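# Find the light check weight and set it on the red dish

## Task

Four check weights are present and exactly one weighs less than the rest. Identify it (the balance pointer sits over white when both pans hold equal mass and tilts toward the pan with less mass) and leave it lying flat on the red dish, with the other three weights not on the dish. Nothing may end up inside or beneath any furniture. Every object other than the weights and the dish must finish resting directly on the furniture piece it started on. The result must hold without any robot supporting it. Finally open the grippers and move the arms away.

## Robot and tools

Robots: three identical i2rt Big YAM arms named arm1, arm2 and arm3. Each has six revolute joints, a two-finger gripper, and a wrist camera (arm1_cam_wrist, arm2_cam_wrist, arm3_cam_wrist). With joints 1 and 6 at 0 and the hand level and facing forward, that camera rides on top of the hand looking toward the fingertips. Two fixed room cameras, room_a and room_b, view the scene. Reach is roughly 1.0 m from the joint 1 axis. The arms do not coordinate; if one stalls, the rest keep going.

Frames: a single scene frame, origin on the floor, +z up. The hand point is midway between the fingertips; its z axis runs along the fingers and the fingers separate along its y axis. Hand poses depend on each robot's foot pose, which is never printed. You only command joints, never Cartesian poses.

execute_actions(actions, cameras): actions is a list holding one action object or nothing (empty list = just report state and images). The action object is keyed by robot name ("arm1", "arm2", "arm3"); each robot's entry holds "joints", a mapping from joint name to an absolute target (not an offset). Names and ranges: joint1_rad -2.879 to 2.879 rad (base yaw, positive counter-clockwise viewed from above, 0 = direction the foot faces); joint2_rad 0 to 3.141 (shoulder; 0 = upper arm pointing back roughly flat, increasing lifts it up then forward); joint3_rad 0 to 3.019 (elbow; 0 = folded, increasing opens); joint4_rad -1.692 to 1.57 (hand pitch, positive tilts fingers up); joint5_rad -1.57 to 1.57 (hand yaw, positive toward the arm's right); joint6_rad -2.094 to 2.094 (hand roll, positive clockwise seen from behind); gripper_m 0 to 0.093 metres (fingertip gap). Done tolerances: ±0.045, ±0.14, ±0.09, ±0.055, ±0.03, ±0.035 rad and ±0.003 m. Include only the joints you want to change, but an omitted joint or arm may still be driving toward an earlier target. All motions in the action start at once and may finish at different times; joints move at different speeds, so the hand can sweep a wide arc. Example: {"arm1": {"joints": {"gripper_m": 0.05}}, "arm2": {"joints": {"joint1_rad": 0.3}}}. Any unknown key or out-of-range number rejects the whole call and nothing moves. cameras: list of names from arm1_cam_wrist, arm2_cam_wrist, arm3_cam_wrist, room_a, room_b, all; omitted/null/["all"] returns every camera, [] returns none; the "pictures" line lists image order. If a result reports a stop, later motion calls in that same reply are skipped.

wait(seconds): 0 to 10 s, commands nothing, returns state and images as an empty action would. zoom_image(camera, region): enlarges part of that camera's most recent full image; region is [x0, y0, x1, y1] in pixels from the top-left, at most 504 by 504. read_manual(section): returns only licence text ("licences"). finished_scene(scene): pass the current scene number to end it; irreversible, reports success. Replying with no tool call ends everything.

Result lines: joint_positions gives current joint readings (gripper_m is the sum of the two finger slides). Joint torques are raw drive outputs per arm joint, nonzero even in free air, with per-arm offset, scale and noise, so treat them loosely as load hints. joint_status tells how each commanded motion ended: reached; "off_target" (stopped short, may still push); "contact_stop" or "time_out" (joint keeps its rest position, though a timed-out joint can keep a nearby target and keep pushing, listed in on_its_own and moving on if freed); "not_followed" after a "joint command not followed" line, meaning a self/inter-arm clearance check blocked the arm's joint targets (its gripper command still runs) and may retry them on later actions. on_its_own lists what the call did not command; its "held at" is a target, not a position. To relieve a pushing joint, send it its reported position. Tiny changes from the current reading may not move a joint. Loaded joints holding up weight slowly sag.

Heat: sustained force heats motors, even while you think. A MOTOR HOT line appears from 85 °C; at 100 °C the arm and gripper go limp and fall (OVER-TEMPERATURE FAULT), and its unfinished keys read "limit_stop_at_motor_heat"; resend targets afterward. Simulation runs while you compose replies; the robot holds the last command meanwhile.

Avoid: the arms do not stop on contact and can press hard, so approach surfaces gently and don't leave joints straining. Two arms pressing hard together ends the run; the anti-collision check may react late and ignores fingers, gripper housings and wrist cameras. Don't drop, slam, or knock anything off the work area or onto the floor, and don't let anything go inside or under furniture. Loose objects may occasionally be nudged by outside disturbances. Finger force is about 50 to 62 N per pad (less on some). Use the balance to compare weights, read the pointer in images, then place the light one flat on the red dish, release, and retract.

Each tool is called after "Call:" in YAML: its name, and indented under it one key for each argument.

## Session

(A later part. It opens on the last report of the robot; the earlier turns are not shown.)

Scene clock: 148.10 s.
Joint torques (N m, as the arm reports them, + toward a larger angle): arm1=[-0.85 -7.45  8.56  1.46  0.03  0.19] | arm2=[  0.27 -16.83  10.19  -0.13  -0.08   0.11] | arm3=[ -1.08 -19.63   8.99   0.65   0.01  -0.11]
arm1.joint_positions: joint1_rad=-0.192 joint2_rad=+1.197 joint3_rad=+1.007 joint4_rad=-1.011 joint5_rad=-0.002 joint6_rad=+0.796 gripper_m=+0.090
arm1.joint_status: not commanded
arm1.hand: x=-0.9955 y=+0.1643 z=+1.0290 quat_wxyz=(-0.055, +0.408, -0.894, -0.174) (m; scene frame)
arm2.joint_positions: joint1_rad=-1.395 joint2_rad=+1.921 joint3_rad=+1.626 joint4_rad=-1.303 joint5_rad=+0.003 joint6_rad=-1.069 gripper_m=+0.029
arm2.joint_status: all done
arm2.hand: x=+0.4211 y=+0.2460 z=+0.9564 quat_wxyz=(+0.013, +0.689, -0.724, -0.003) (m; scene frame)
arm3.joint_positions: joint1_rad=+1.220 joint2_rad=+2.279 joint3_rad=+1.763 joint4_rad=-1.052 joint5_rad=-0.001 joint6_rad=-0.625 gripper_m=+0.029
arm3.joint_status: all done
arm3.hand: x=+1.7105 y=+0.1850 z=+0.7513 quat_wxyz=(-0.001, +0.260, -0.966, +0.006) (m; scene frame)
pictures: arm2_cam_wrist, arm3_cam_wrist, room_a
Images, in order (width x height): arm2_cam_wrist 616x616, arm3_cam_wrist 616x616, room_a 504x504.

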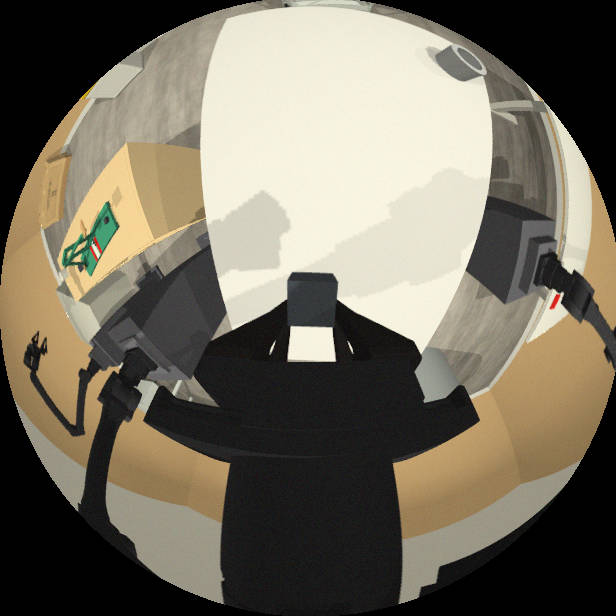

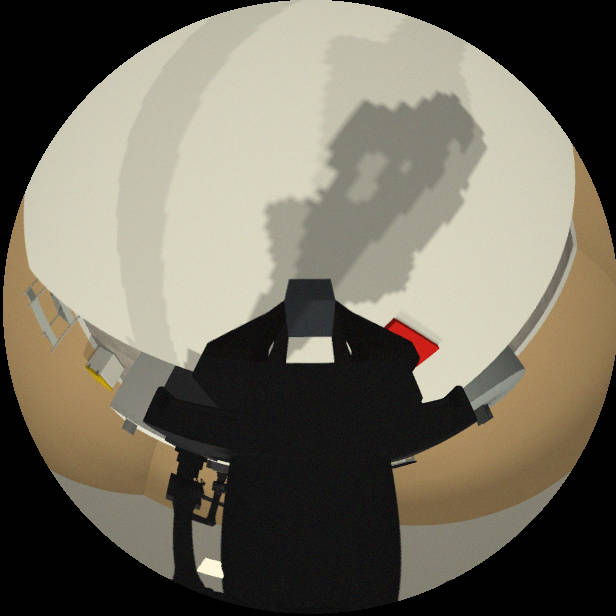

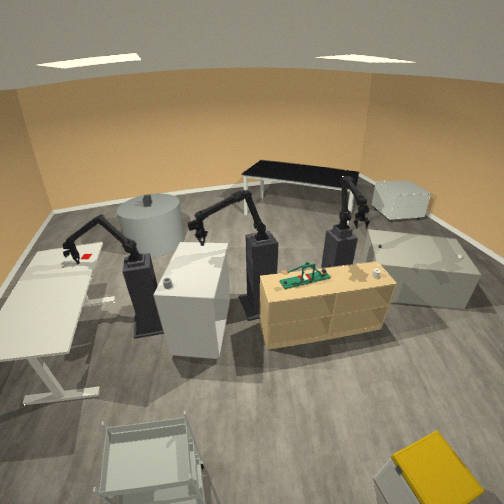

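Call:
execute_actions:
  actions:
    - {"arm2": {"joints": {"joint2_rad": 2.165, "joint4_rad": -1.0}}, "arm3": {"joints": {"joint2_rad": 2.314}}}
  cameras: ["arm2_cam_wrist", "arm3_cam_wrist"]

Scene clock: 152.70 s.
Joint torques (N m, as the arm reports them, + toward a larger angle): arm1=[-0.95 -7.22  8.43  1.44  0.04  0.18] | arm2=[  1.3  -19.53   9.26   0.71  -0.08   0.1 ] | arm3=[ -1.11 -18.78   8.86   0.57   0.04  -0.1 ]
arm1.joint_positions: joint1_rad=-0.192 joint2_rad=+1.197 joint3_rad=+1.007 joint4_rad=-1.011 joint5_rad=-0.002 joint6_rad=+0.796 gripper_m=+0.090
arm1.joint_status: not commanded
arm1.hand: x=-0.9955 y=+0.1643 z=+1.0290 quat_wxyz=(-0.055, +0.408, -0.894, -0.174) (m; scene frame)
arm2.joint_positions: joint1_rad=-1.397 joint2_rad=+2.193 joint3_rad=+1.626 joint4_rad=-1.009 joint5_rad=+0.003 joint6_rad=-1.068 gripper_m=+0.029
arm2.joint_status: all done
arm2.hand: x=+0.4615 y=+0.2646 z=+0.7979 quat_wxyz=(+0.003, +0.689, -0.725, +0.001) (m; scene frame)
arm3.joint_positions: joint1_rad=+1.220 joint2_rad=+2.284 joint3_rad=+1.763 joint4_rad=-1.052 joint5_rad=-0.001 joint6_rad=-0.625 gripper_m=+0.029
arm3.joint_status: all done
arm3.hand: x=+1.7094 y=+0.1851 z=+0.7479 quat_wxyz=(+0.001, +0.260, -0.966, +0.006) (m; scene frame)
pictures: arm2_cam_wrist, arm3_cam_wrist
Images, in order (width x height): arm2_cam_wrist 616x616, arm3_cam_wrist 616x616.

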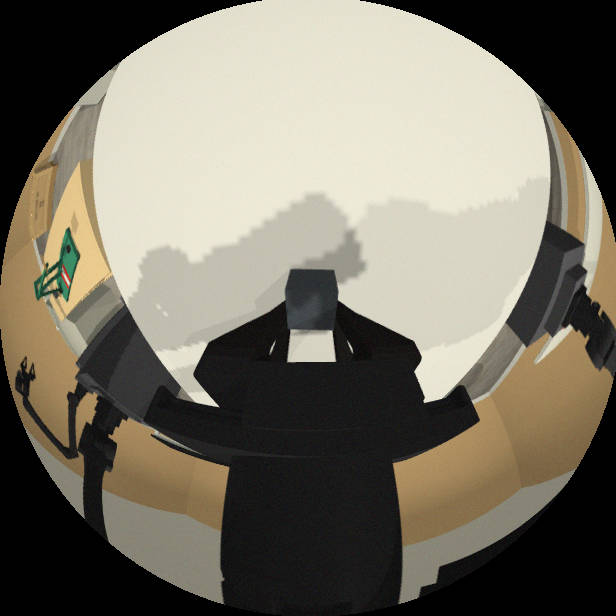

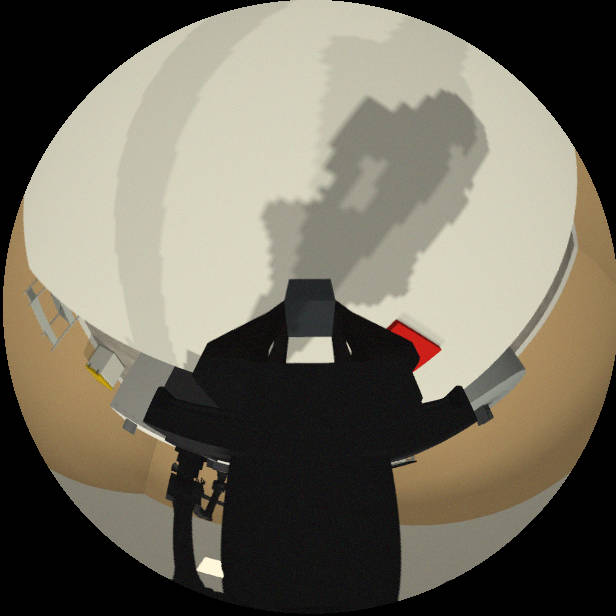

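Call:
zoom_image:
  camera: "arm2_cam_wrist"
  region: [230, 200, 400, 370]

Call:
zoom_image:
  camera: "arm3_cam_wrist"
  region: [230, 200, 400, 370]

Region (230, 200, 400, 370) of arm2_cam_wrist's 616x616 image, scaled by 2.965, with more detail than that image has.

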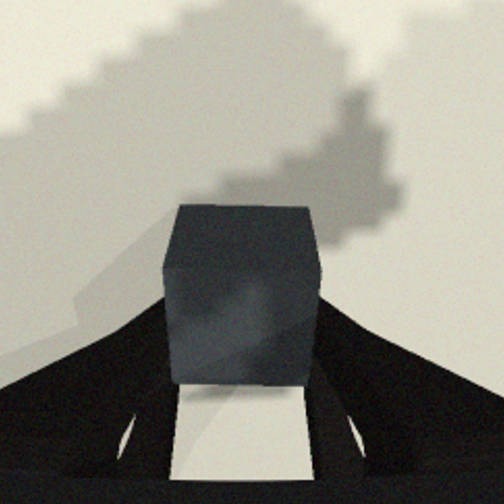

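Region (230, 200, 400, 370) of arm3_cam_wrist's 616x616 image, scaled by 2.965, with more detail than that image has.

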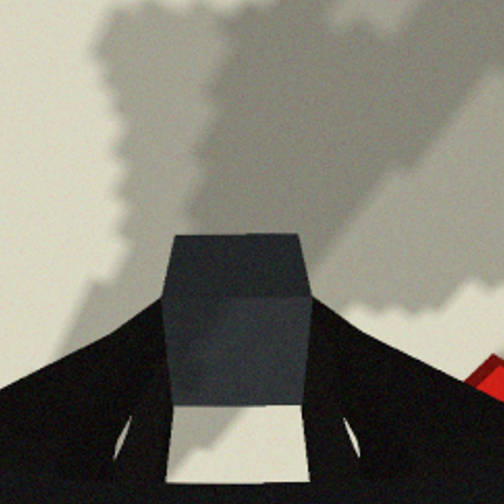

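Call:
execute_actions:
  actions:
    - {"arm2": {"joints": {"gripper_m": 0.08}}, "arm3": {"joints": {"gripper_m": 0.09}}}
  cameras: ["arm2_cam_wrist", "arm3_cam_wrist"]

Scene clock: 154.77 s.
Joint torques (N m, as the arm reports them, + toward a larger angle): arm1=[-1.22 -7.5   8.46  1.29  0.05  0.2 ] | arm2=[  0.73 -18.88   9.08   0.59  -0.1    0.11] | arm3=[ -0.95 -18.5    8.98   0.58   0.02  -0.11]
arm1.joint_positions: joint1_rad=-0.192 joint2_rad=+1.197 joint3_rad=+1.007 joint4_rad=-1.011 joint5_rad=-0.002 joint6_rad=+0.796 gripper_m=+0.090
arm1.joint_status: not commanded
arm1.hand: x=-0.9955 y=+0.1643 z=+1.0290 quat_wxyz=(-0.055, +0.408, -0.894, -0.174) (m; scene frame)
arm2.joint_positions: joint1_rad=-1.397 joint2_rad=+2.192 joint3_rad=+1.626 joint4_rad=-1.009 joint5_rad=+0.003 joint6_rad=-1.068 gripper_m=+0.080
arm2.joint_status: all done
arm2.hand: x=+0.4615 y=+0.2646 z=+0.7982 quat_wxyz=(+0.003, +0.689, -0.725, +0.001) (m; scene frame)
arm3.joint_positions: joint1_rad=+1.220 joint2_rad=+2.284 joint3_rad=+1.763 joint4_rad=-1.052 joint5_rad=-0.001 joint6_rad=-0.625 gripper_m=+0.090
arm3.joint_status: all done
arm3.hand: x=+1.7095 y=+0.1851 z=+0.7479 quat_wxyz=(+0.001, +0.260, -0.966, +0.006) (m; scene frame)
pictures: arm2_cam_wrist, arm3_cam_wrist
Images, in order (width x height): arm2_cam_wrist 616x616, arm3_cam_wrist 616x616.

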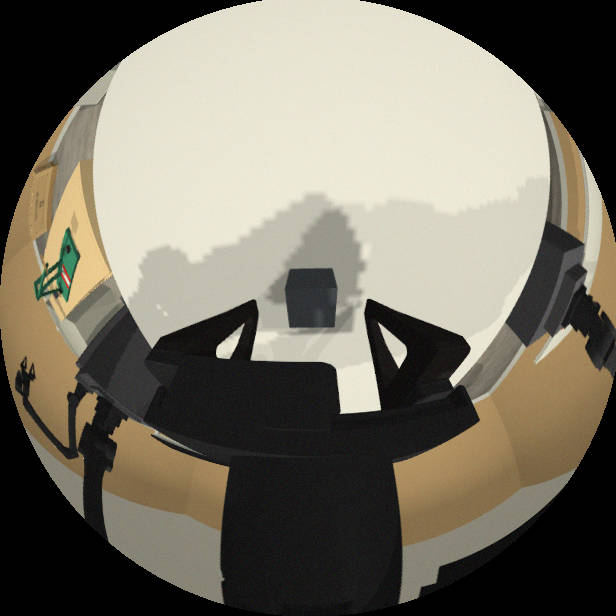

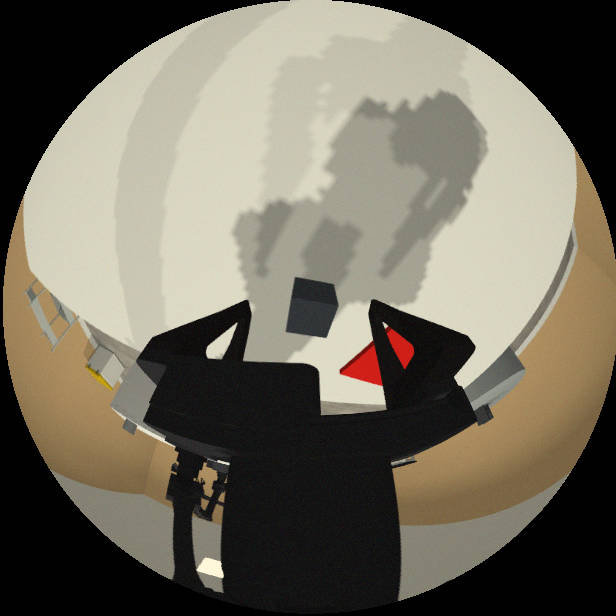

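Call:
execute_actions:
  actions:
    - {"arm2": {"joints": {"joint2_rad": 1.6, "joint4_rad": -1.6}}, "arm3": {"joints": {"joint2_rad": 1.7, "joint4_rad": -1.62}}}
  cameras: ["room_a", "room_b"]

Scene clock: 161.00 s.
Joint torques (N m, as the arm reports them, + toward a larger angle): arm1=[-1.49 -7.73  8.36  1.42  0.04  0.17] | arm2=[  0.6  -12.86  10.37  -0.04  -0.08   0.1 ] | arm3=[ -1.05 -13.42   8.9   -0.23   0.04  -0.09]
arm1.joint_positions: joint1_rad=-0.192 joint2_rad=+1.197 joint3_rad=+1.007 joint4_rad=-1.011 joint5_rad=-0.002 joint6_rad=+0.796 gripper_m=+0.090
arm1.joint_status: not commanded
arm1.hand: x=-0.9955 y=+0.1643 z=+1.0290 quat_wxyz=(-0.055, +0.408, -0.894, -0.174) (m; scene frame)
arm2.joint_positions: joint1_rad=-1.397 joint2_rad=+1.617 joint3_rad=+1.626 joint4_rad=-1.595 joint5_rad=+0.003 joint6_rad=-1.068 gripper_m=+0.080
arm2.joint_status: all done
arm2.hand: x=+0.3416 y=+0.2065 z=+1.1135 quat_wxyz=(+0.007, +0.689, -0.725, -0.001) (m; scene frame)
arm3.joint_positions: joint1_rad=+1.220 joint2_rad=+1.683 joint3_rad=+1.780 joint4_rad=-1.610 joint5_rad=-0.001 joint6_rad=-0.625 gripper_m=+0.090
arm3.joint_status: all done
arm3.hand: x=+1.5834 y=+0.2018 z=+1.1020 quat_wxyz=(-0.027, +0.260, -0.965, +0.016) (m; scene frame)
pictures: room_a, room_b
Images, in order (width x height): room_a 504x504, room_b 504x504.

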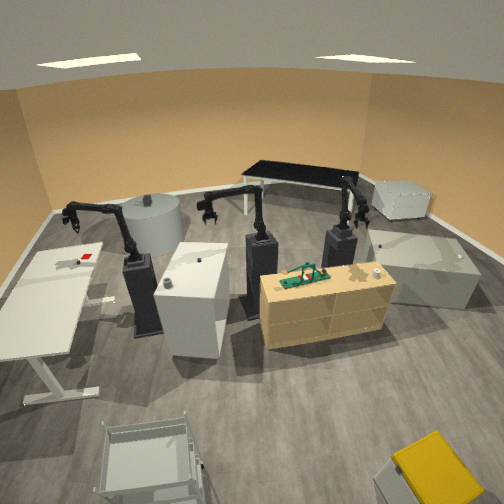

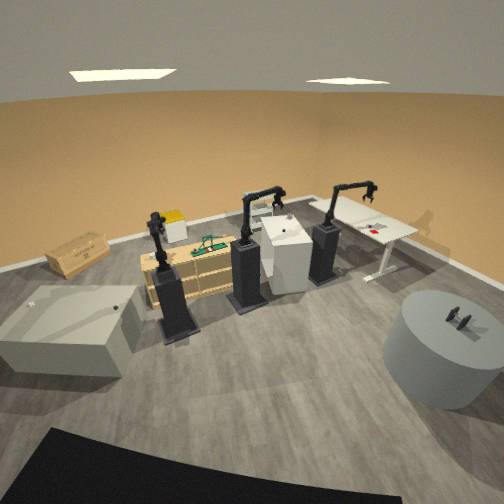

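Call:
execute_actions:
  actions:
    - {"arm2": {"joints": {"joint1_rad": 0.0, "joint2_rad": 1.2, "joint3_rad": 1.0, "joint4_rad": -1.0, "joint6_rad": 0.0}}, "arm3": {"joints": {"joint1_rad": -0.9, "joint2_rad": 1.9, "joint3_rad": 1.555, "joint4_rad": -1.2, "joint6_rad": 0.03}}}
  cameras: ["room_a", "room_b"]

Scene clock: 164.93 s.
Joint torques (N m, as the arm reports them, + toward a larger angle): arm1=[-1.13 -7.07  8.38  1.42  0.04  0.18] | arm2=[-0.02 -6.93  9.07  1.42  0.09  0.12] | arm3=[ -0.48 -19.37   7.84   0.08   0.03   0.2 ]
arm1.joint_positions: joint1_rad=-0.192 joint2_rad=+1.197 joint3_rad=+1.007 joint4_rad=-1.011 joint5_rad=-0.002 joint6_rad=+0.796 gripper_m=+0.090
arm1.joint_status: not commanded
arm1.hand: x=-0.9955 y=+0.1643 z=+1.0290 quat_wxyz=(-0.055, +0.408, -0.894, -0.174) (m; scene frame)
arm2.joint_positions: joint1_rad=-0.002 joint2_rad=+1.215 joint3_rad=+0.997 joint4_rad=-1.011 joint5_rad=+0.000 joint6_rad=-0.010 gripper_m=+0.080
arm2.joint_status: all done
arm2.hand: x=-0.2064 y=+0.3896 z=+1.0454 quat_wxyz=(-0.103, +0.789, -0.591, -0.135) (m; scene frame)
arm3.joint_positions: joint1_rad=-0.908 joint2_rad=+1.922 joint3_rad=+1.552 joint4_rad=-1.199 joint5_rad=+0.001 joint6_rad=+0.014 gripper_m=+0.090
arm3.joint_status: all done
arm3.hand: x=+0.7112 y=-0.2022 z=+0.8915 quat_wxyz=(-0.006, -0.900, -0.435, +0.002) (m; scene frame)
pictures: room_a, room_b
Images, in order (width x height): room_a 504x504, room_b 504x504.

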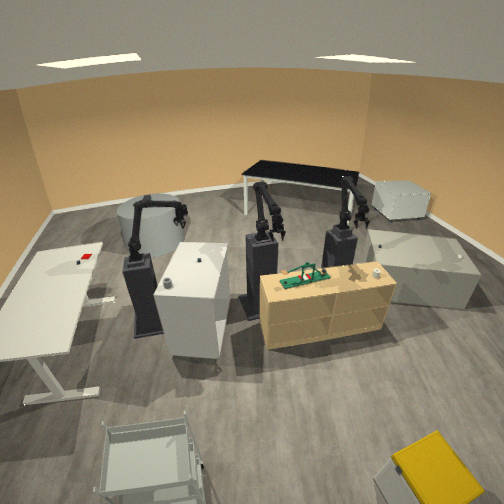

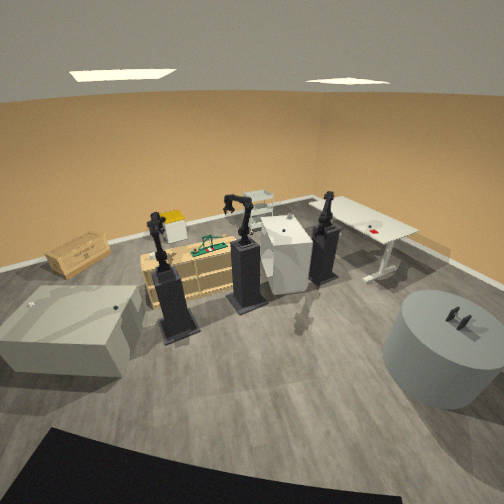

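Call:
execute_actions:
  actions:
    - {"arm3": {"joints": {"joint1_rad": -1.853}}}
  cameras: ["arm3_cam_wrist", "room_a"]

Scene clock: 167.30 s.
Joint torques (N m, as the arm reports them, + toward a larger angle): arm1=[-1.22 -7.34  8.36  1.36  0.05  0.17] | arm2=[ 0.21 -7.38  9.04  1.4   0.1   0.12] | arm3=[ -1.15 -19.23   7.81   0.08  -0.04   0.21]
arm1.joint_positions: joint1_rad=-0.192 joint2_rad=+1.197 joint3_rad=+1.007 joint4_rad=-1.011 joint5_rad=-0.002 joint6_rad=+0.796 gripper_m=+0.090
arm1.joint_status: not commanded
arm1.hand: x=-0.9955 y=+0.1643 z=+1.0290 quat_wxyz=(-0.055, +0.408, -0.894, -0.174) (m; scene frame)
arm2.joint_positions: joint1_rad=-0.002 joint2_rad=+1.215 joint3_rad=+0.997 joint4_rad=-1.011 joint5_rad=+0.000 joint6_rad=-0.010 gripper_m=+0.080
arm2.joint_status: not commanded
arm2.hand: x=-0.2064 y=+0.3896 z=+1.0454 quat_wxyz=(-0.103, +0.789, -0.591, -0.135) (m; scene frame)
arm3.joint_positions: joint1_rad=-1.860 joint2_rad=+1.922 joint3_rad=+1.552 joint4_rad=-1.199 joint5_rad=+0.002 joint6_rad=+0.015 gripper_m=+0.090
arm3.joint_status: all done
arm3.hand: x=+0.4888 y=+0.2732 z=+0.8848 quat_wxyz=(-0.005, -1.000, +0.026, -0.001) (m; scene frame)
pictures: arm3_cam_wrist, room_a
Images, in order (width x height): arm3_cam_wrist 616x616, room_a 504x504.

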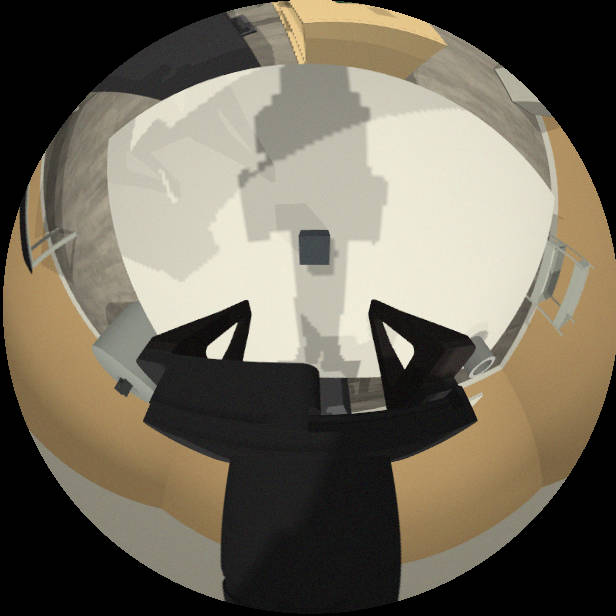

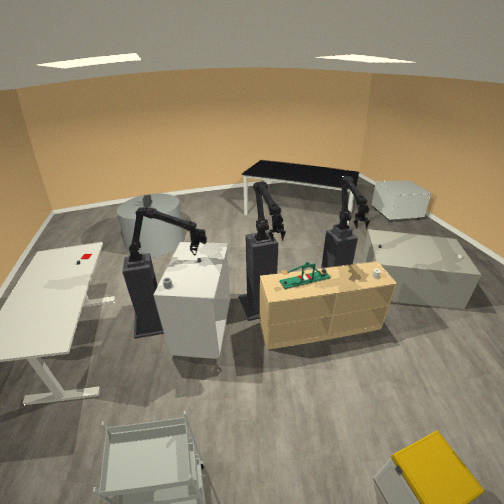

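Call:
zoom_image:
  camera: "arm3_cam_wrist"
  region: [260, 200, 370, 310]

Region (260, 200, 370, 310) of arm3_cam_wrist's 616x616 image, scaled by 4.582, with more detail than that image has.

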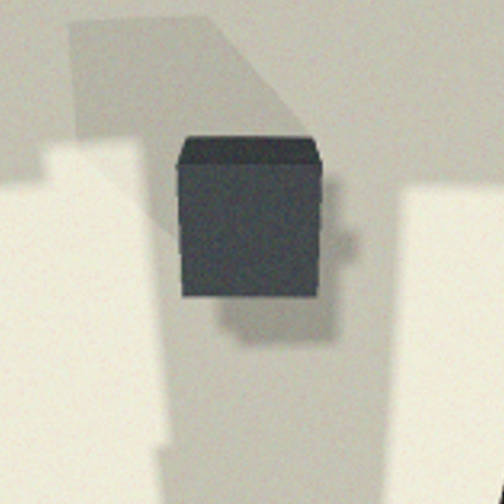

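Call:
execute_actions:
  actions:
    - {"arm3": {"joints": {"joint2_rad": 2.07, "joint4_rad": -1.035}}}
  cameras: ["arm3_cam_wrist"]

Scene clock: 172.43 s.
Joint torques (N m, as the arm reports them, + toward a larger angle): arm1=[-1.02 -7.01  8.42  1.37  0.03  0.18] | arm2=[ 0.06 -7.26  9.07  1.48  0.1   0.12] | arm3=[ -0.54 -19.07   7.51   0.61  -0.05   0.18]
arm1.joint_positions: joint1_rad=-0.192 joint2_rad=+1.197 joint3_rad=+1.007 joint4_rad=-1.011 joint5_rad=-0.002 joint6_rad=+0.796 gripper_m=+0.090
arm1.joint_status: not commanded
arm1.hand: x=-0.9955 y=+0.1643 z=+1.0290 quat_wxyz=(-0.055, +0.408, -0.894, -0.174) (m; scene frame)
arm2.joint_positions: joint1_rad=-0.002 joint2_rad=+1.215 joint3_rad=+0.997 joint4_rad=-1.011 joint5_rad=+0.000 joint6_rad=-0.010 gripper_m=+0.080
arm2.joint_status: not commanded
arm2.hand: x=-0.2064 y=+0.3896 z=+1.0454 quat_wxyz=(-0.103, +0.789, -0.591, -0.135) (m; scene frame)
arm3.joint_positions: joint1_rad=-1.860 joint2_rad=+2.064 joint3_rad=+1.552 joint4_rad=-1.046 joint5_rad=+0.002 joint6_rad=+0.015 gripper_m=+0.090
arm3.joint_status: all done
arm3.hand: x=+0.4648 y=+0.2731 z=+0.8050 quat_wxyz=(-0.005, -1.000, +0.026, +0.004) (m; scene frame)
pictures: arm3_cam_wrist
Images, in order (width x height): arm3_cam_wrist 616x616.

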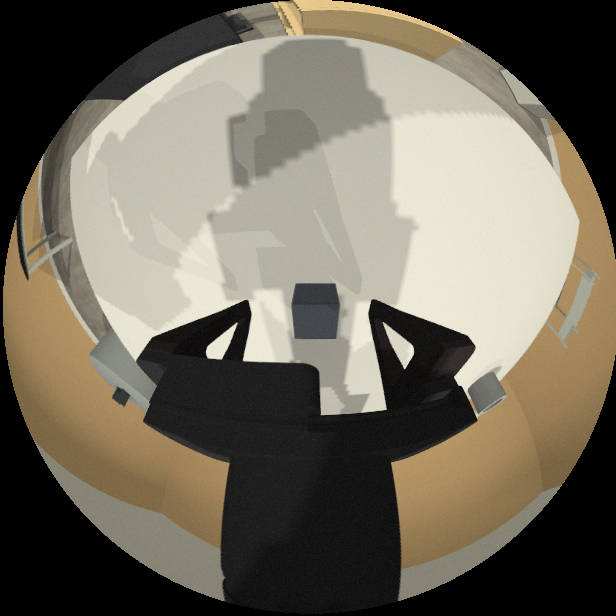

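Call:
execute_actions:
  actions:
    - {"arm3": {"joints": {"joint2_rad": 2.088}}}
  cameras: ["arm3_cam_wrist"]

Scene clock: 173.70 s.
Joint torques (N m, as the arm reports them, + toward a larger angle): arm1=[-0.9  -7.43  8.34  1.44  0.05  0.2 ] | arm2=[ 0.14 -7.09  8.99  1.4   0.1   0.11] | arm3=[ -0.63 -16.89   7.35   0.57  -0.03   0.18]
arm1.joint_positions: joint1_rad=-0.192 joint2_rad=+1.197 joint3_rad=+1.007 joint4_rad=-1.011 joint5_rad=-0.002 joint6_rad=+0.796 gripper_m=+0.090
arm1.joint_status: not commanded
arm1.hand: x=-0.9955 y=+0.1643 z=+1.0290 quat_wxyz=(-0.055, +0.408, -0.894, -0.174) (m; scene frame)
arm2.joint_positions: joint1_rad=-0.002 joint2_rad=+1.215 joint3_rad=+0.997 joint4_rad=-1.011 joint5_rad=+0.000 joint6_rad=-0.010 gripper_m=+0.080
arm2.joint_status: not commanded
arm2.hand: x=-0.2064 y=+0.3896 z=+1.0454 quat_wxyz=(-0.103, +0.789, -0.591, -0.135) (m; scene frame)
arm3.joint_positions: joint1_rad=-1.860 joint2_rad=+2.064 joint3_rad=+1.552 joint4_rad=-1.046 joint5_rad=+0.002 joint6_rad=+0.015 gripper_m=+0.090
arm3.joint_status: all done
arm3.hand: x=+0.4648 y=+0.2731 z=+0.8050 quat_wxyz=(-0.005, -1.000, +0.026, +0.004) (m; scene frame)
pictures: arm3_cam_wrist
Images, in order (width x height): arm3_cam_wrist 616x616.

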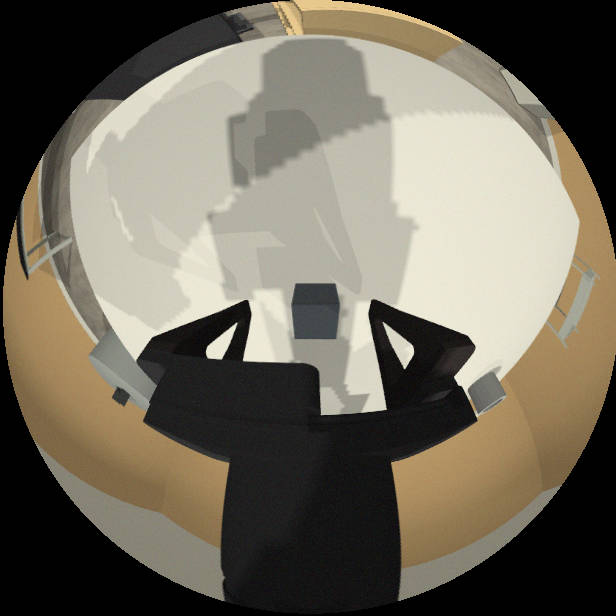

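Call:
execute_actions:
  actions:
    - {"arm3": {"joints": {"joint2_rad": 2.102}}}
  cameras: ["arm3_cam_wrist"]

Scene clock: 174.67 s.
Joint torques (N m, as the arm reports them, + toward a larger angle): arm1=[-1.17 -7.47  8.41  1.49  0.08  0.18] | arm2=[ 0.21 -7.08  9.03  1.45  0.12  0.12] | arm3=[ -0.58 -15.91   7.31   0.6   -0.03   0.19]
arm1.joint_positions: joint1_rad=-0.192 joint2_rad=+1.197 joint3_rad=+1.007 joint4_rad=-1.011 joint5_rad=-0.002 joint6_rad=+0.796 gripper_m=+0.090
arm1.joint_status: not commanded
arm1.hand: x=-0.9955 y=+0.1643 z=+1.0290 quat_wxyz=(-0.055, +0.408, -0.894, -0.174) (m; scene frame)
arm2.joint_positions: joint1_rad=-0.002 joint2_rad=+1.215 joint3_rad=+0.997 joint4_rad=-1.011 joint5_rad=+0.000 joint6_rad=-0.010 gripper_m=+0.080
arm2.joint_status: not commanded
arm2.hand: x=-0.2064 y=+0.3896 z=+1.0454 quat_wxyz=(-0.103, +0.789, -0.591, -0.135) (m; scene frame)
arm3.joint_positions: joint1_rad=-1.860 joint2_rad=+2.064 joint3_rad=+1.552 joint4_rad=-1.046 joint5_rad=+0.002 joint6_rad=+0.015 gripper_m=+0.090
arm3.joint_status: all done
arm3.hand: x=+0.4648 y=+0.2731 z=+0.8050 quat_wxyz=(-0.005, -1.000, +0.026, +0.004) (m; scene frame)
pictures: arm3_cam_wrist
Images, in order (width x height): arm3_cam_wrist 616x616.

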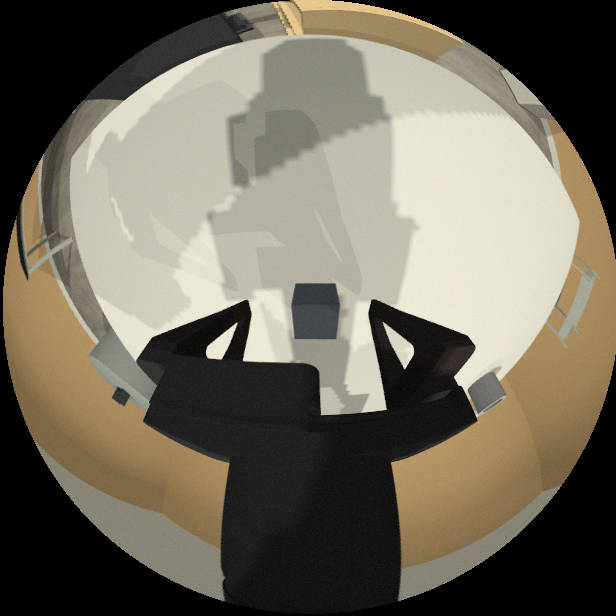

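Call:
execute_actions:
  actions:
    - {"arm3": {"joints": {"joint2_rad": 2.112}}}
  cameras: ["arm3_cam_wrist"]

Scene clock: 177.57 s.
Joint torques (N m, as the arm reports them, + toward a larger angle): arm1=[-0.99 -7.48  8.5   1.41  0.04  0.17] | arm2=[ 0.23 -7.27  9.02  1.42  0.11  0.14] | arm3=[ -0.61 -15.74   7.25   0.55  -0.03   0.19]
arm1.joint_positions: joint1_rad=-0.192 joint2_rad=+1.197 joint3_rad=+1.007 joint4_rad=-1.011 joint5_rad=-0.002 joint6_rad=+0.796 gripper_m=+0.090
arm1.joint_status: not commanded
arm1.hand: x=-0.9955 y=+0.1643 z=+1.0290 quat_wxyz=(-0.055, +0.408, -0.894, -0.174) (m; scene frame)
arm2.joint_positions: joint1_rad=-0.002 joint2_rad=+1.215 joint3_rad=+0.997 joint4_rad=-1.011 joint5_rad=+0.000 joint6_rad=-0.010 gripper_m=+0.080
arm2.joint_status: not commanded
arm2.hand: x=-0.2064 y=+0.3896 z=+1.0454 quat_wxyz=(-0.103, +0.789, -0.591, -0.135) (m; scene frame)
arm3.joint_positions: joint1_rad=-1.860 joint2_rad=+2.074 joint3_rad=+1.552 joint4_rad=-1.046 joint5_rad=+0.002 joint6_rad=+0.015 gripper_m=+0.090
arm3.joint_status: all done
arm3.hand: x=+0.4661 y=+0.2730 z=+0.7995 quat_wxyz=(-0.005, -1.000, +0.026, -0.001) (m; scene frame)
pictures: arm3_cam_wrist
Images, in order (width x height): arm3_cam_wrist 616x616.

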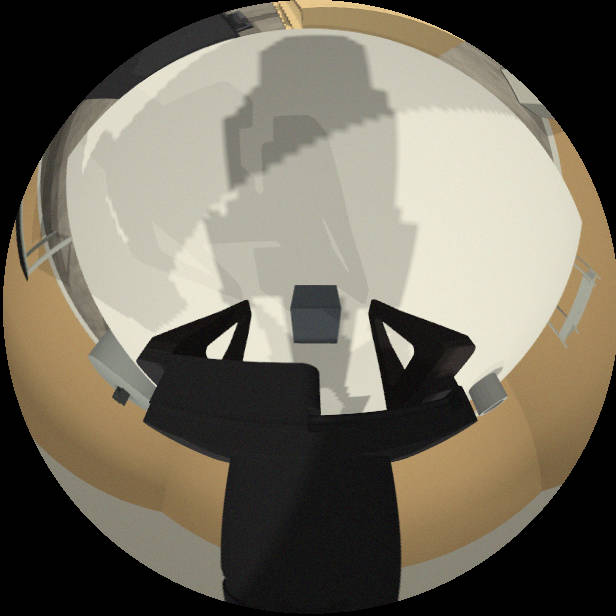

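Good: z≈0.80. Close the gripper.

Call:
execute_actions:
  actions:
    - {"arm3": {"joints": {"gripper_m": 0.024}}}
  cameras: ["arm3_cam_wrist"]

Scene clock: 178.77 s.
Joint torques (N m, as the arm reports them, + toward a larger angle): arm1=[-0.83 -6.93  8.44  1.39  0.04  0.2 ] | arm2=[ 0.02 -7.04  8.99  1.37  0.1   0.13] | arm3=[ -0.48 -15.78   7.3    0.53   0.     0.19]
arm1.joint_positions: joint1_rad=-0.192 joint2_rad=+1.197 joint3_rad=+1.007 joint4_rad=-1.011 joint5_rad=-0.002 joint6_rad=+0.796 gripper_m=+0.090
arm1.joint_status: not commanded
arm1.hand: x=-0.9955 y=+0.1643 z=+1.0290 quat_wxyz=(-0.055, +0.408, -0.894, -0.174) (m; scene frame)
arm2.joint_positions: joint1_rad=-0.002 joint2_rad=+1.215 joint3_rad=+0.997 joint4_rad=-1.011 joint5_rad=+0.000 joint6_rad=-0.010 gripper_m=+0.080
arm2.joint_status: not commanded
arm2.hand: x=-0.2064 y=+0.3896 z=+1.0454 quat_wxyz=(-0.103, +0.789, -0.591, -0.135) (m; scene frame)
arm3.joint_positions: joint1_rad=-1.860 joint2_rad=+2.074 joint3_rad=+1.552 joint4_rad=-1.046 joint5_rad=+0.002 joint6_rad=+0.016 gripper_m=+0.029
arm3.joint_status: gripper_m off_target (ended at +0.029, target +0.024)
arm3.hand: x=+0.4660 y=+0.2728 z=+0.7995 quat_wxyz=(-0.005, -1.000, +0.026, -0.001) (m; scene frame)
pictures: arm3_cam_wrist
Images, in order (width x height): arm3_cam_wrist 616x616.

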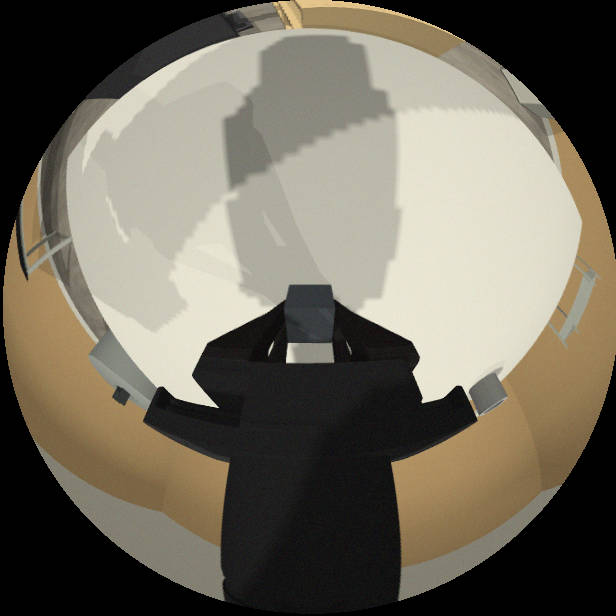

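Call:
execute_actions:
  actions:
    - {"arm3": {"joints": {"joint2_rad": 1.95, "joint3_rad": 1.78, "joint4_rad": -1.39}}}
  cameras: ["arm3_cam_wrist"]

Scene clock: 181.80 s.
Joint torques (N m, as the arm reports them, + toward a larger angle): arm1=[-1.03 -7.07  8.47  1.46  0.02  0.23] | arm2=[ 0.14 -7.39  9.06  1.43  0.12  0.12] | arm3=[ -0.51 -16.3   10.25  -0.24   0.01   0.18]
arm1.joint_positions: joint1_rad=-0.192 joint2_rad=+1.197 joint3_rad=+1.007 joint4_rad=-1.011 joint5_rad=-0.002 joint6_rad=+0.796 gripper_m=+0.090
arm1.joint_status: not commanded
arm1.hand: x=-0.9955 y=+0.1643 z=+1.0290 quat_wxyz=(-0.055, +0.408, -0.894, -0.174) (m; scene frame)
arm2.joint_positions: joint1_rad=-0.002 joint2_rad=+1.215 joint3_rad=+0.997 joint4_rad=-1.011 joint5_rad=+0.000 joint6_rad=-0.010 gripper_m=+0.080
arm2.joint_status: not commanded
arm2.hand: x=-0.2064 y=+0.3896 z=+1.0454 quat_wxyz=(-0.103, +0.789, -0.591, -0.135) (m; scene frame)
arm3.joint_positions: joint1_rad=-1.860 joint2_rad=+1.928 joint3_rad=+1.747 joint4_rad=-1.379 joint5_rad=+0.002 joint6_rad=+0.016 gripper_m=+0.029
arm3.joint_status: all done
arm3.hand: x=+0.4648 y=+0.2748 z=+0.9532 quat_wxyz=(-0.005, -1.000, +0.026, +0.003) (m; scene frame)
pictures: arm3_cam_wrist
Images, in order (width x height): arm3_cam_wrist 616x616.

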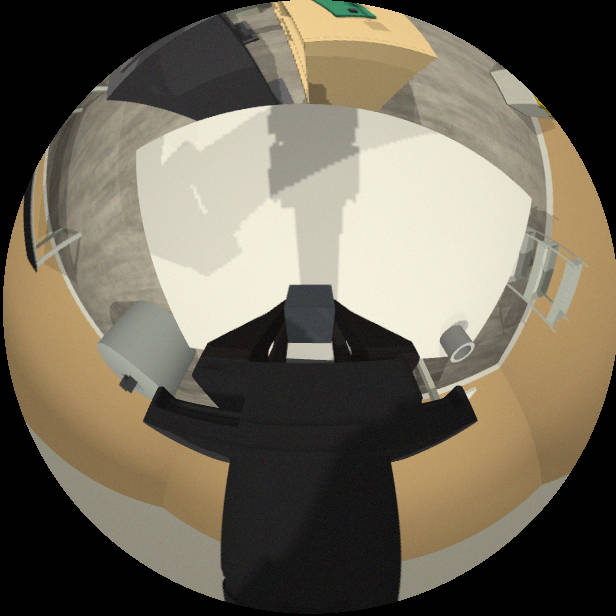

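Call:
execute_actions:
  actions:
    - {"arm3": {"joints": {"joint1_rad": 1.016, "joint2_rad": 2.09, "joint4_rad": -1.22}}}
  cameras: ["arm3_cam_wrist", "room_a"]

Scene clock: 186.57 s.
Joint torques (N m, as the arm reports them, + toward a larger angle): arm1=[-0.74 -7.11  8.46  1.46  0.03  0.22] | arm2=[ 0.13 -7.12  9.05  1.42  0.11  0.12] | arm3=[ -1.76 -20.32   9.64  -0.03   0.14   0.18]
arm1.joint_positions: joint1_rad=-0.192 joint2_rad=+1.197 joint3_rad=+1.007 joint4_rad=-1.011 joint5_rad=-0.002 joint6_rad=+0.796 gripper_m=+0.090
arm1.joint_status: not commanded
arm1.hand: x=-0.9955 y=+0.1643 z=+1.0290 quat_wxyz=(-0.055, +0.408, -0.894, -0.174) (m; scene frame)
arm2.joint_positions: joint1_rad=-0.002 joint2_rad=+1.215 joint3_rad=+0.997 joint4_rad=-1.011 joint5_rad=+0.000 joint6_rad=-0.010 gripper_m=+0.080
arm2.joint_status: not commanded
arm2.hand: x=-0.2064 y=+0.3896 z=+1.0454 quat_wxyz=(-0.103, +0.789, -0.591, -0.135) (m; scene frame)
arm3.joint_positions: joint1_rad=+1.021 joint2_rad=+2.101 joint3_rad=+1.750 joint4_rad=-1.215 joint5_rad=-0.003 joint6_rad=+0.016 gripper_m=+0.029
arm3.joint_status: all done
arm3.hand: x=+1.6647 y=+0.0654 z=+0.8588 quat_wxyz=(-0.005, -0.156, -0.988, +0.005) (m; scene frame)
pictures: arm3_cam_wrist, room_a
Images, in order (width x height): arm3_cam_wrist 616x616, room_a 504x504.

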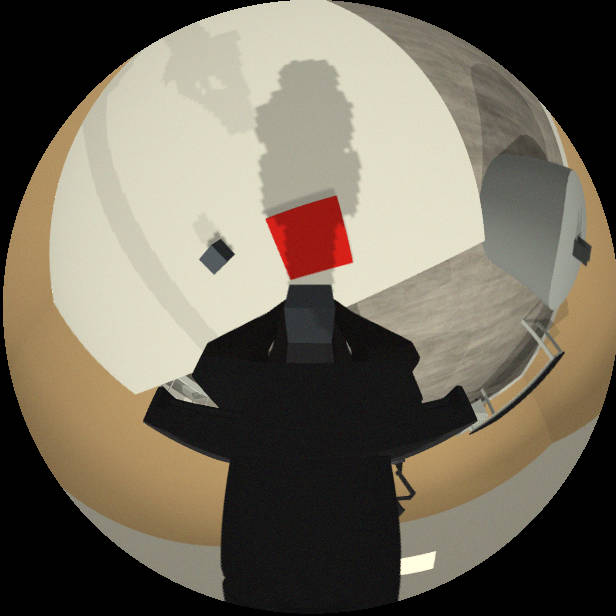

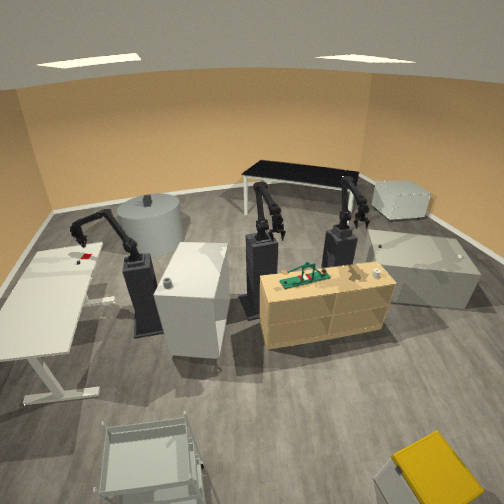

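Call:
zoom_image:
  camera: "arm3_cam_wrist"
  region: [190, 170, 390, 350]

Region (190, 170, 390, 350) of arm3_cam_wrist's 616x616 image, scaled by 2.520, with more detail than that image has; it fills the top 454 rows of this view, and the rest is white.

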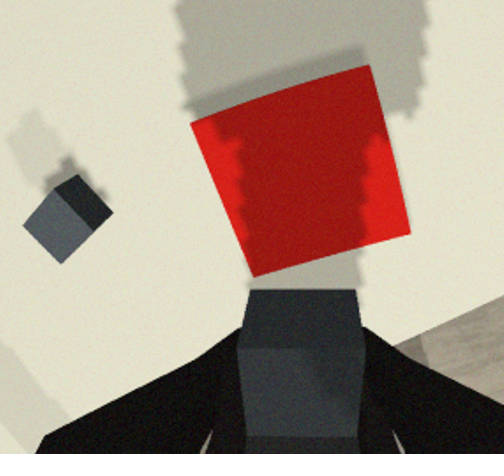

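Call:
execute_actions:
  actions:
    - {"arm3": {"joints": {"joint1_rad": 1.005, "joint2_rad": 2.272, "joint4_rad": -1.04}}}
  cameras: ["arm3_cam_wrist", "room_a"]

Scene clock: 190.50 s.
Joint torques (N m, as the arm reports them, + toward a larger angle): arm1=[-1.06 -7.32  8.45  1.34  0.06  0.17] | arm2=[ 0.15 -7.46  9.05  1.36  0.1   0.12] | arm3=[ -2.13 -20.76   9.09   0.5    0.14   0.19]
arm1.joint_positions: joint1_rad=-0.192 joint2_rad=+1.197 joint3_rad=+1.007 joint4_rad=-1.011 joint5_rad=-0.002 joint6_rad=+0.796 gripper_m=+0.090
arm1.joint_status: not commanded
arm1.hand: x=-0.9955 y=+0.1643 z=+1.0290 quat_wxyz=(-0.055, +0.408, -0.894, -0.174) (m; scene frame)
arm2.joint_positions: joint1_rad=-0.002 joint2_rad=+1.215 joint3_rad=+0.997 joint4_rad=-1.011 joint5_rad=+0.000 joint6_rad=-0.010 gripper_m=+0.080
arm2.joint_status: not commanded
arm2.hand: x=-0.2064 y=+0.3896 z=+1.0454 quat_wxyz=(-0.103, +0.789, -0.591, -0.135) (m; scene frame)
arm3.joint_positions: joint1_rad=+1.014 joint2_rad=+2.278 joint3_rad=+1.750 joint4_rad=-1.051 joint5_rad=-0.002 joint6_rad=+0.016 gripper_m=+0.029
arm3.joint_status: all done
arm3.hand: x=+1.6787 y=+0.0551 z=+0.7490 quat_wxyz=(+0.001, -0.159, -0.987, +0.004) (m; scene frame)
pictures: arm3_cam_wrist, room_a
Images, in order (width x height): arm3_cam_wrist 616x616, room_a 504x504.

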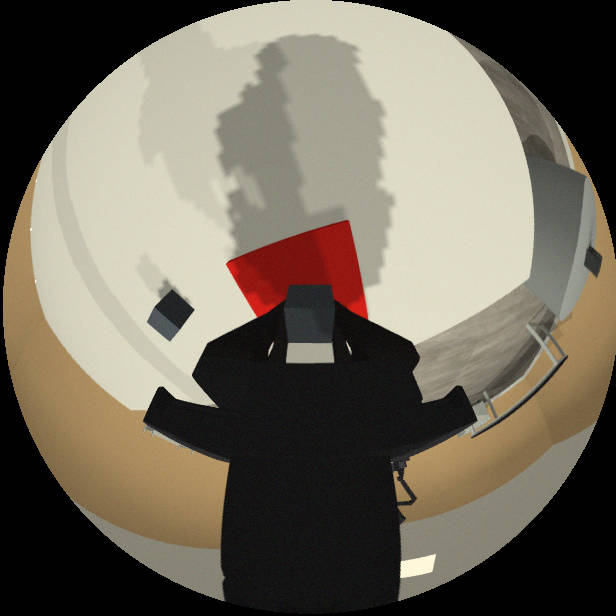

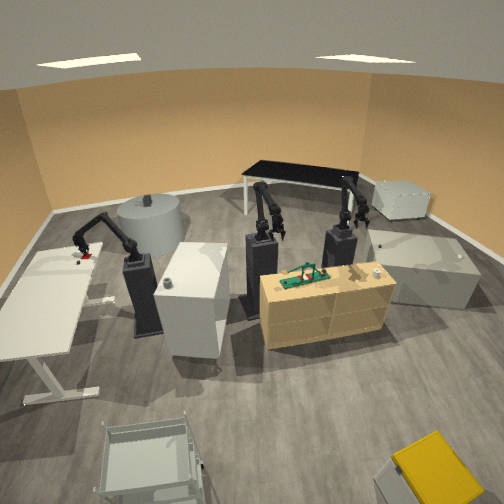

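Call:
execute_actions:
  actions:
    - {"arm3": {"joints": {"gripper_m": 0.075}}}
  cameras: ["arm3_cam_wrist"]

Scene clock: 192.57 s.
Joint torques (N m, as the arm reports them, + toward a larger angle): arm1=[-1.15 -7.06  8.48  1.33  0.05  0.2 ] | arm2=[ 0.17 -7.29  9.01  1.41  0.09  0.12] | arm3=[ -2.25 -20.99   9.07   0.54   0.14   0.18]
arm1.joint_positions: joint1_rad=-0.192 joint2_rad=+1.197 joint3_rad=+1.007 joint4_rad=-1.011 joint5_rad=-0.002 joint6_rad=+0.796 gripper_m=+0.090
arm1.joint_status: not commanded
arm1.hand: x=-0.9955 y=+0.1643 z=+1.0290 quat_wxyz=(-0.055, +0.408, -0.894, -0.174) (m; scene frame)
arm2.joint_positions: joint1_rad=-0.002 joint2_rad=+1.215 joint3_rad=+0.997 joint4_rad=-1.011 joint5_rad=+0.000 joint6_rad=-0.010 gripper_m=+0.080
arm2.joint_status: not commanded
arm2.hand: x=-0.2064 y=+0.3896 z=+1.0454 quat_wxyz=(-0.103, +0.789, -0.591, -0.135) (m; scene frame)
arm3.joint_positions: joint1_rad=+1.014 joint2_rad=+2.278 joint3_rad=+1.750 joint4_rad=-1.051 joint5_rad=-0.002 joint6_rad=+0.016 gripper_m=+0.075
arm3.joint_status: all done
arm3.hand: x=+1.6787 y=+0.0551 z=+0.7490 quat_wxyz=(+0.001, -0.159, -0.987, +0.004) (m; scene frame)
pictures: arm3_cam_wrist
Images, in order (width x height): arm3_cam_wrist 616x616.

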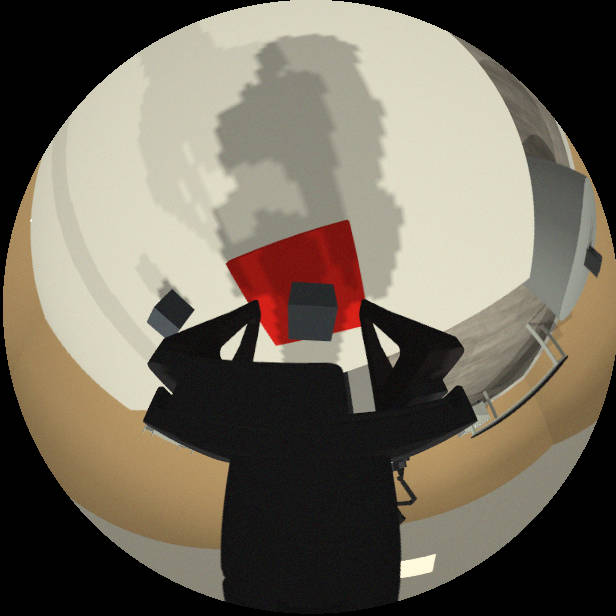

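Released. Lift arm3 away.

Call:
execute_actions:
  actions:
    - {"arm3": {"joints": {"joint2_rad": 1.8, "joint4_rad": -1.5}}}
  cameras: ["arm3_cam_wrist", "room_a", "room_b"]

Scene clock: 194.43 s.
Joint torques (N m, as the arm reports them, + toward a larger angle): arm1=[-0.98 -7.41  8.5   1.43  0.05  0.18] | arm2=[ 0.17 -7.12  9.15  1.41  0.1   0.13] | arm3=[ -2.22 -15.32   9.34  -0.22   0.14   0.18]
arm1.joint_positions: joint1_rad=-0.192 joint2_rad=+1.197 joint3_rad=+1.007 joint4_rad=-1.011 joint5_rad=-0.002 joint6_rad=+0.796 gripper_m=+0.090
arm1.joint_status: not commanded
arm1.hand: x=-0.9955 y=+0.1643 z=+1.0290 quat_wxyz=(-0.055, +0.408, -0.894, -0.174) (m; scene frame)
arm2.joint_positions: joint1_rad=-0.002 joint2_rad=+1.215 joint3_rad=+0.997 joint4_rad=-1.011 joint5_rad=+0.000 joint6_rad=-0.010 gripper_m=+0.080
arm2.joint_status: not commanded
arm2.hand: x=-0.2064 y=+0.3896 z=+1.0454 quat_wxyz=(-0.103, +0.789, -0.591, -0.135) (m; scene frame)
arm3.joint_positions: joint1_rad=+1.014 joint2_rad=+1.778 joint3_rad=+1.765 joint4_rad=-1.489 joint5_rad=-0.002 joint6_rad=+0.016 gripper_m=+0.075
arm3.joint_status: all done
arm3.hand: x=+1.5991 y=+0.0835 z=+1.0499 quat_wxyz=(-0.037, -0.159, -0.987, +0.010) (m; scene frame)
pictures: arm3_cam_wrist, room_a, room_b
Images, in order (width x height): arm3_cam_wrist 616x616, room_a 504x504, room_b 504x504.

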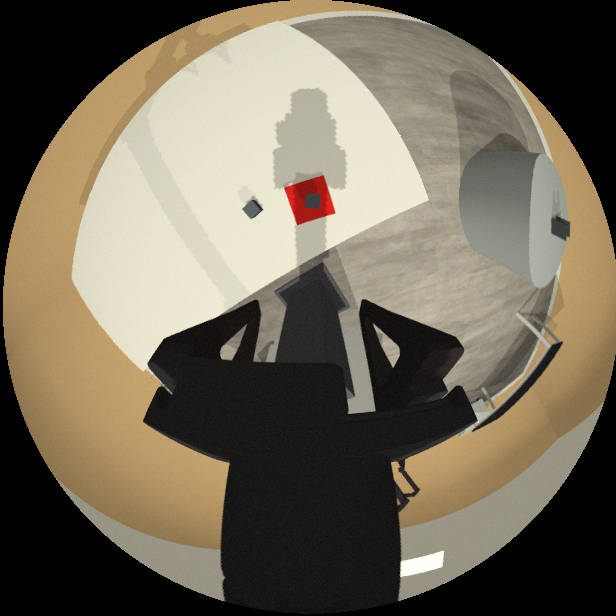

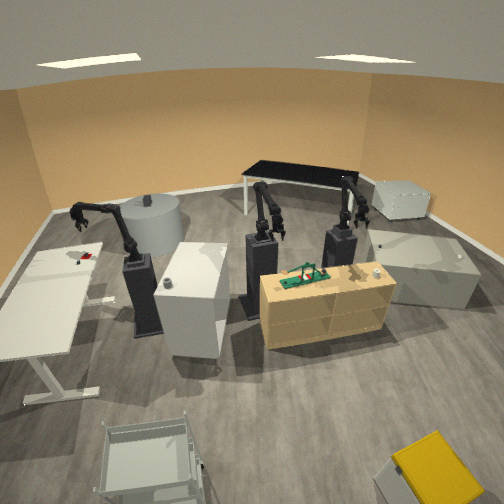

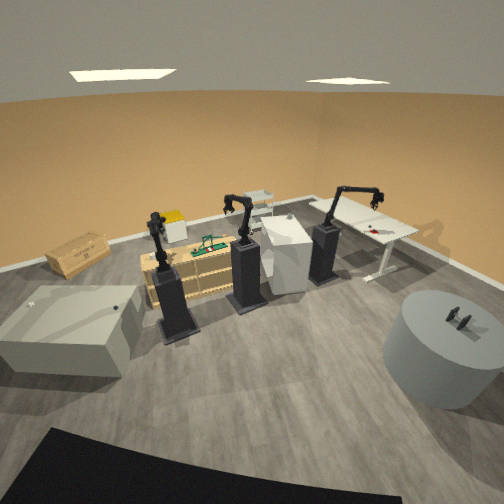

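Call:
zoom_image:
  camera: "room_a"
  region: [250, 230, 410, 310]

Call:
zoom_image:
  camera: "arm3_cam_wrist"
  region: [220, 150, 380, 250]

Region (250, 230, 410, 310) of room_a's 504x504 image, scaled by 3.150, with more detail than that image has.

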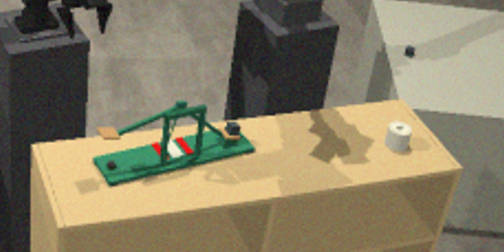

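Region (220, 150, 380, 250) of arm3_cam_wrist's 616x616 image, scaled by 3.150, with more detail than that image has; it fills the top 315 rows of this view, and the rest is white.

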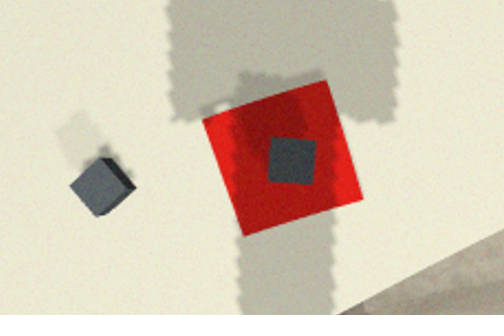

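All in place. Ending scene 1.

Call:
finished_scene:
  scene: 1

The scene is finished: the task was done.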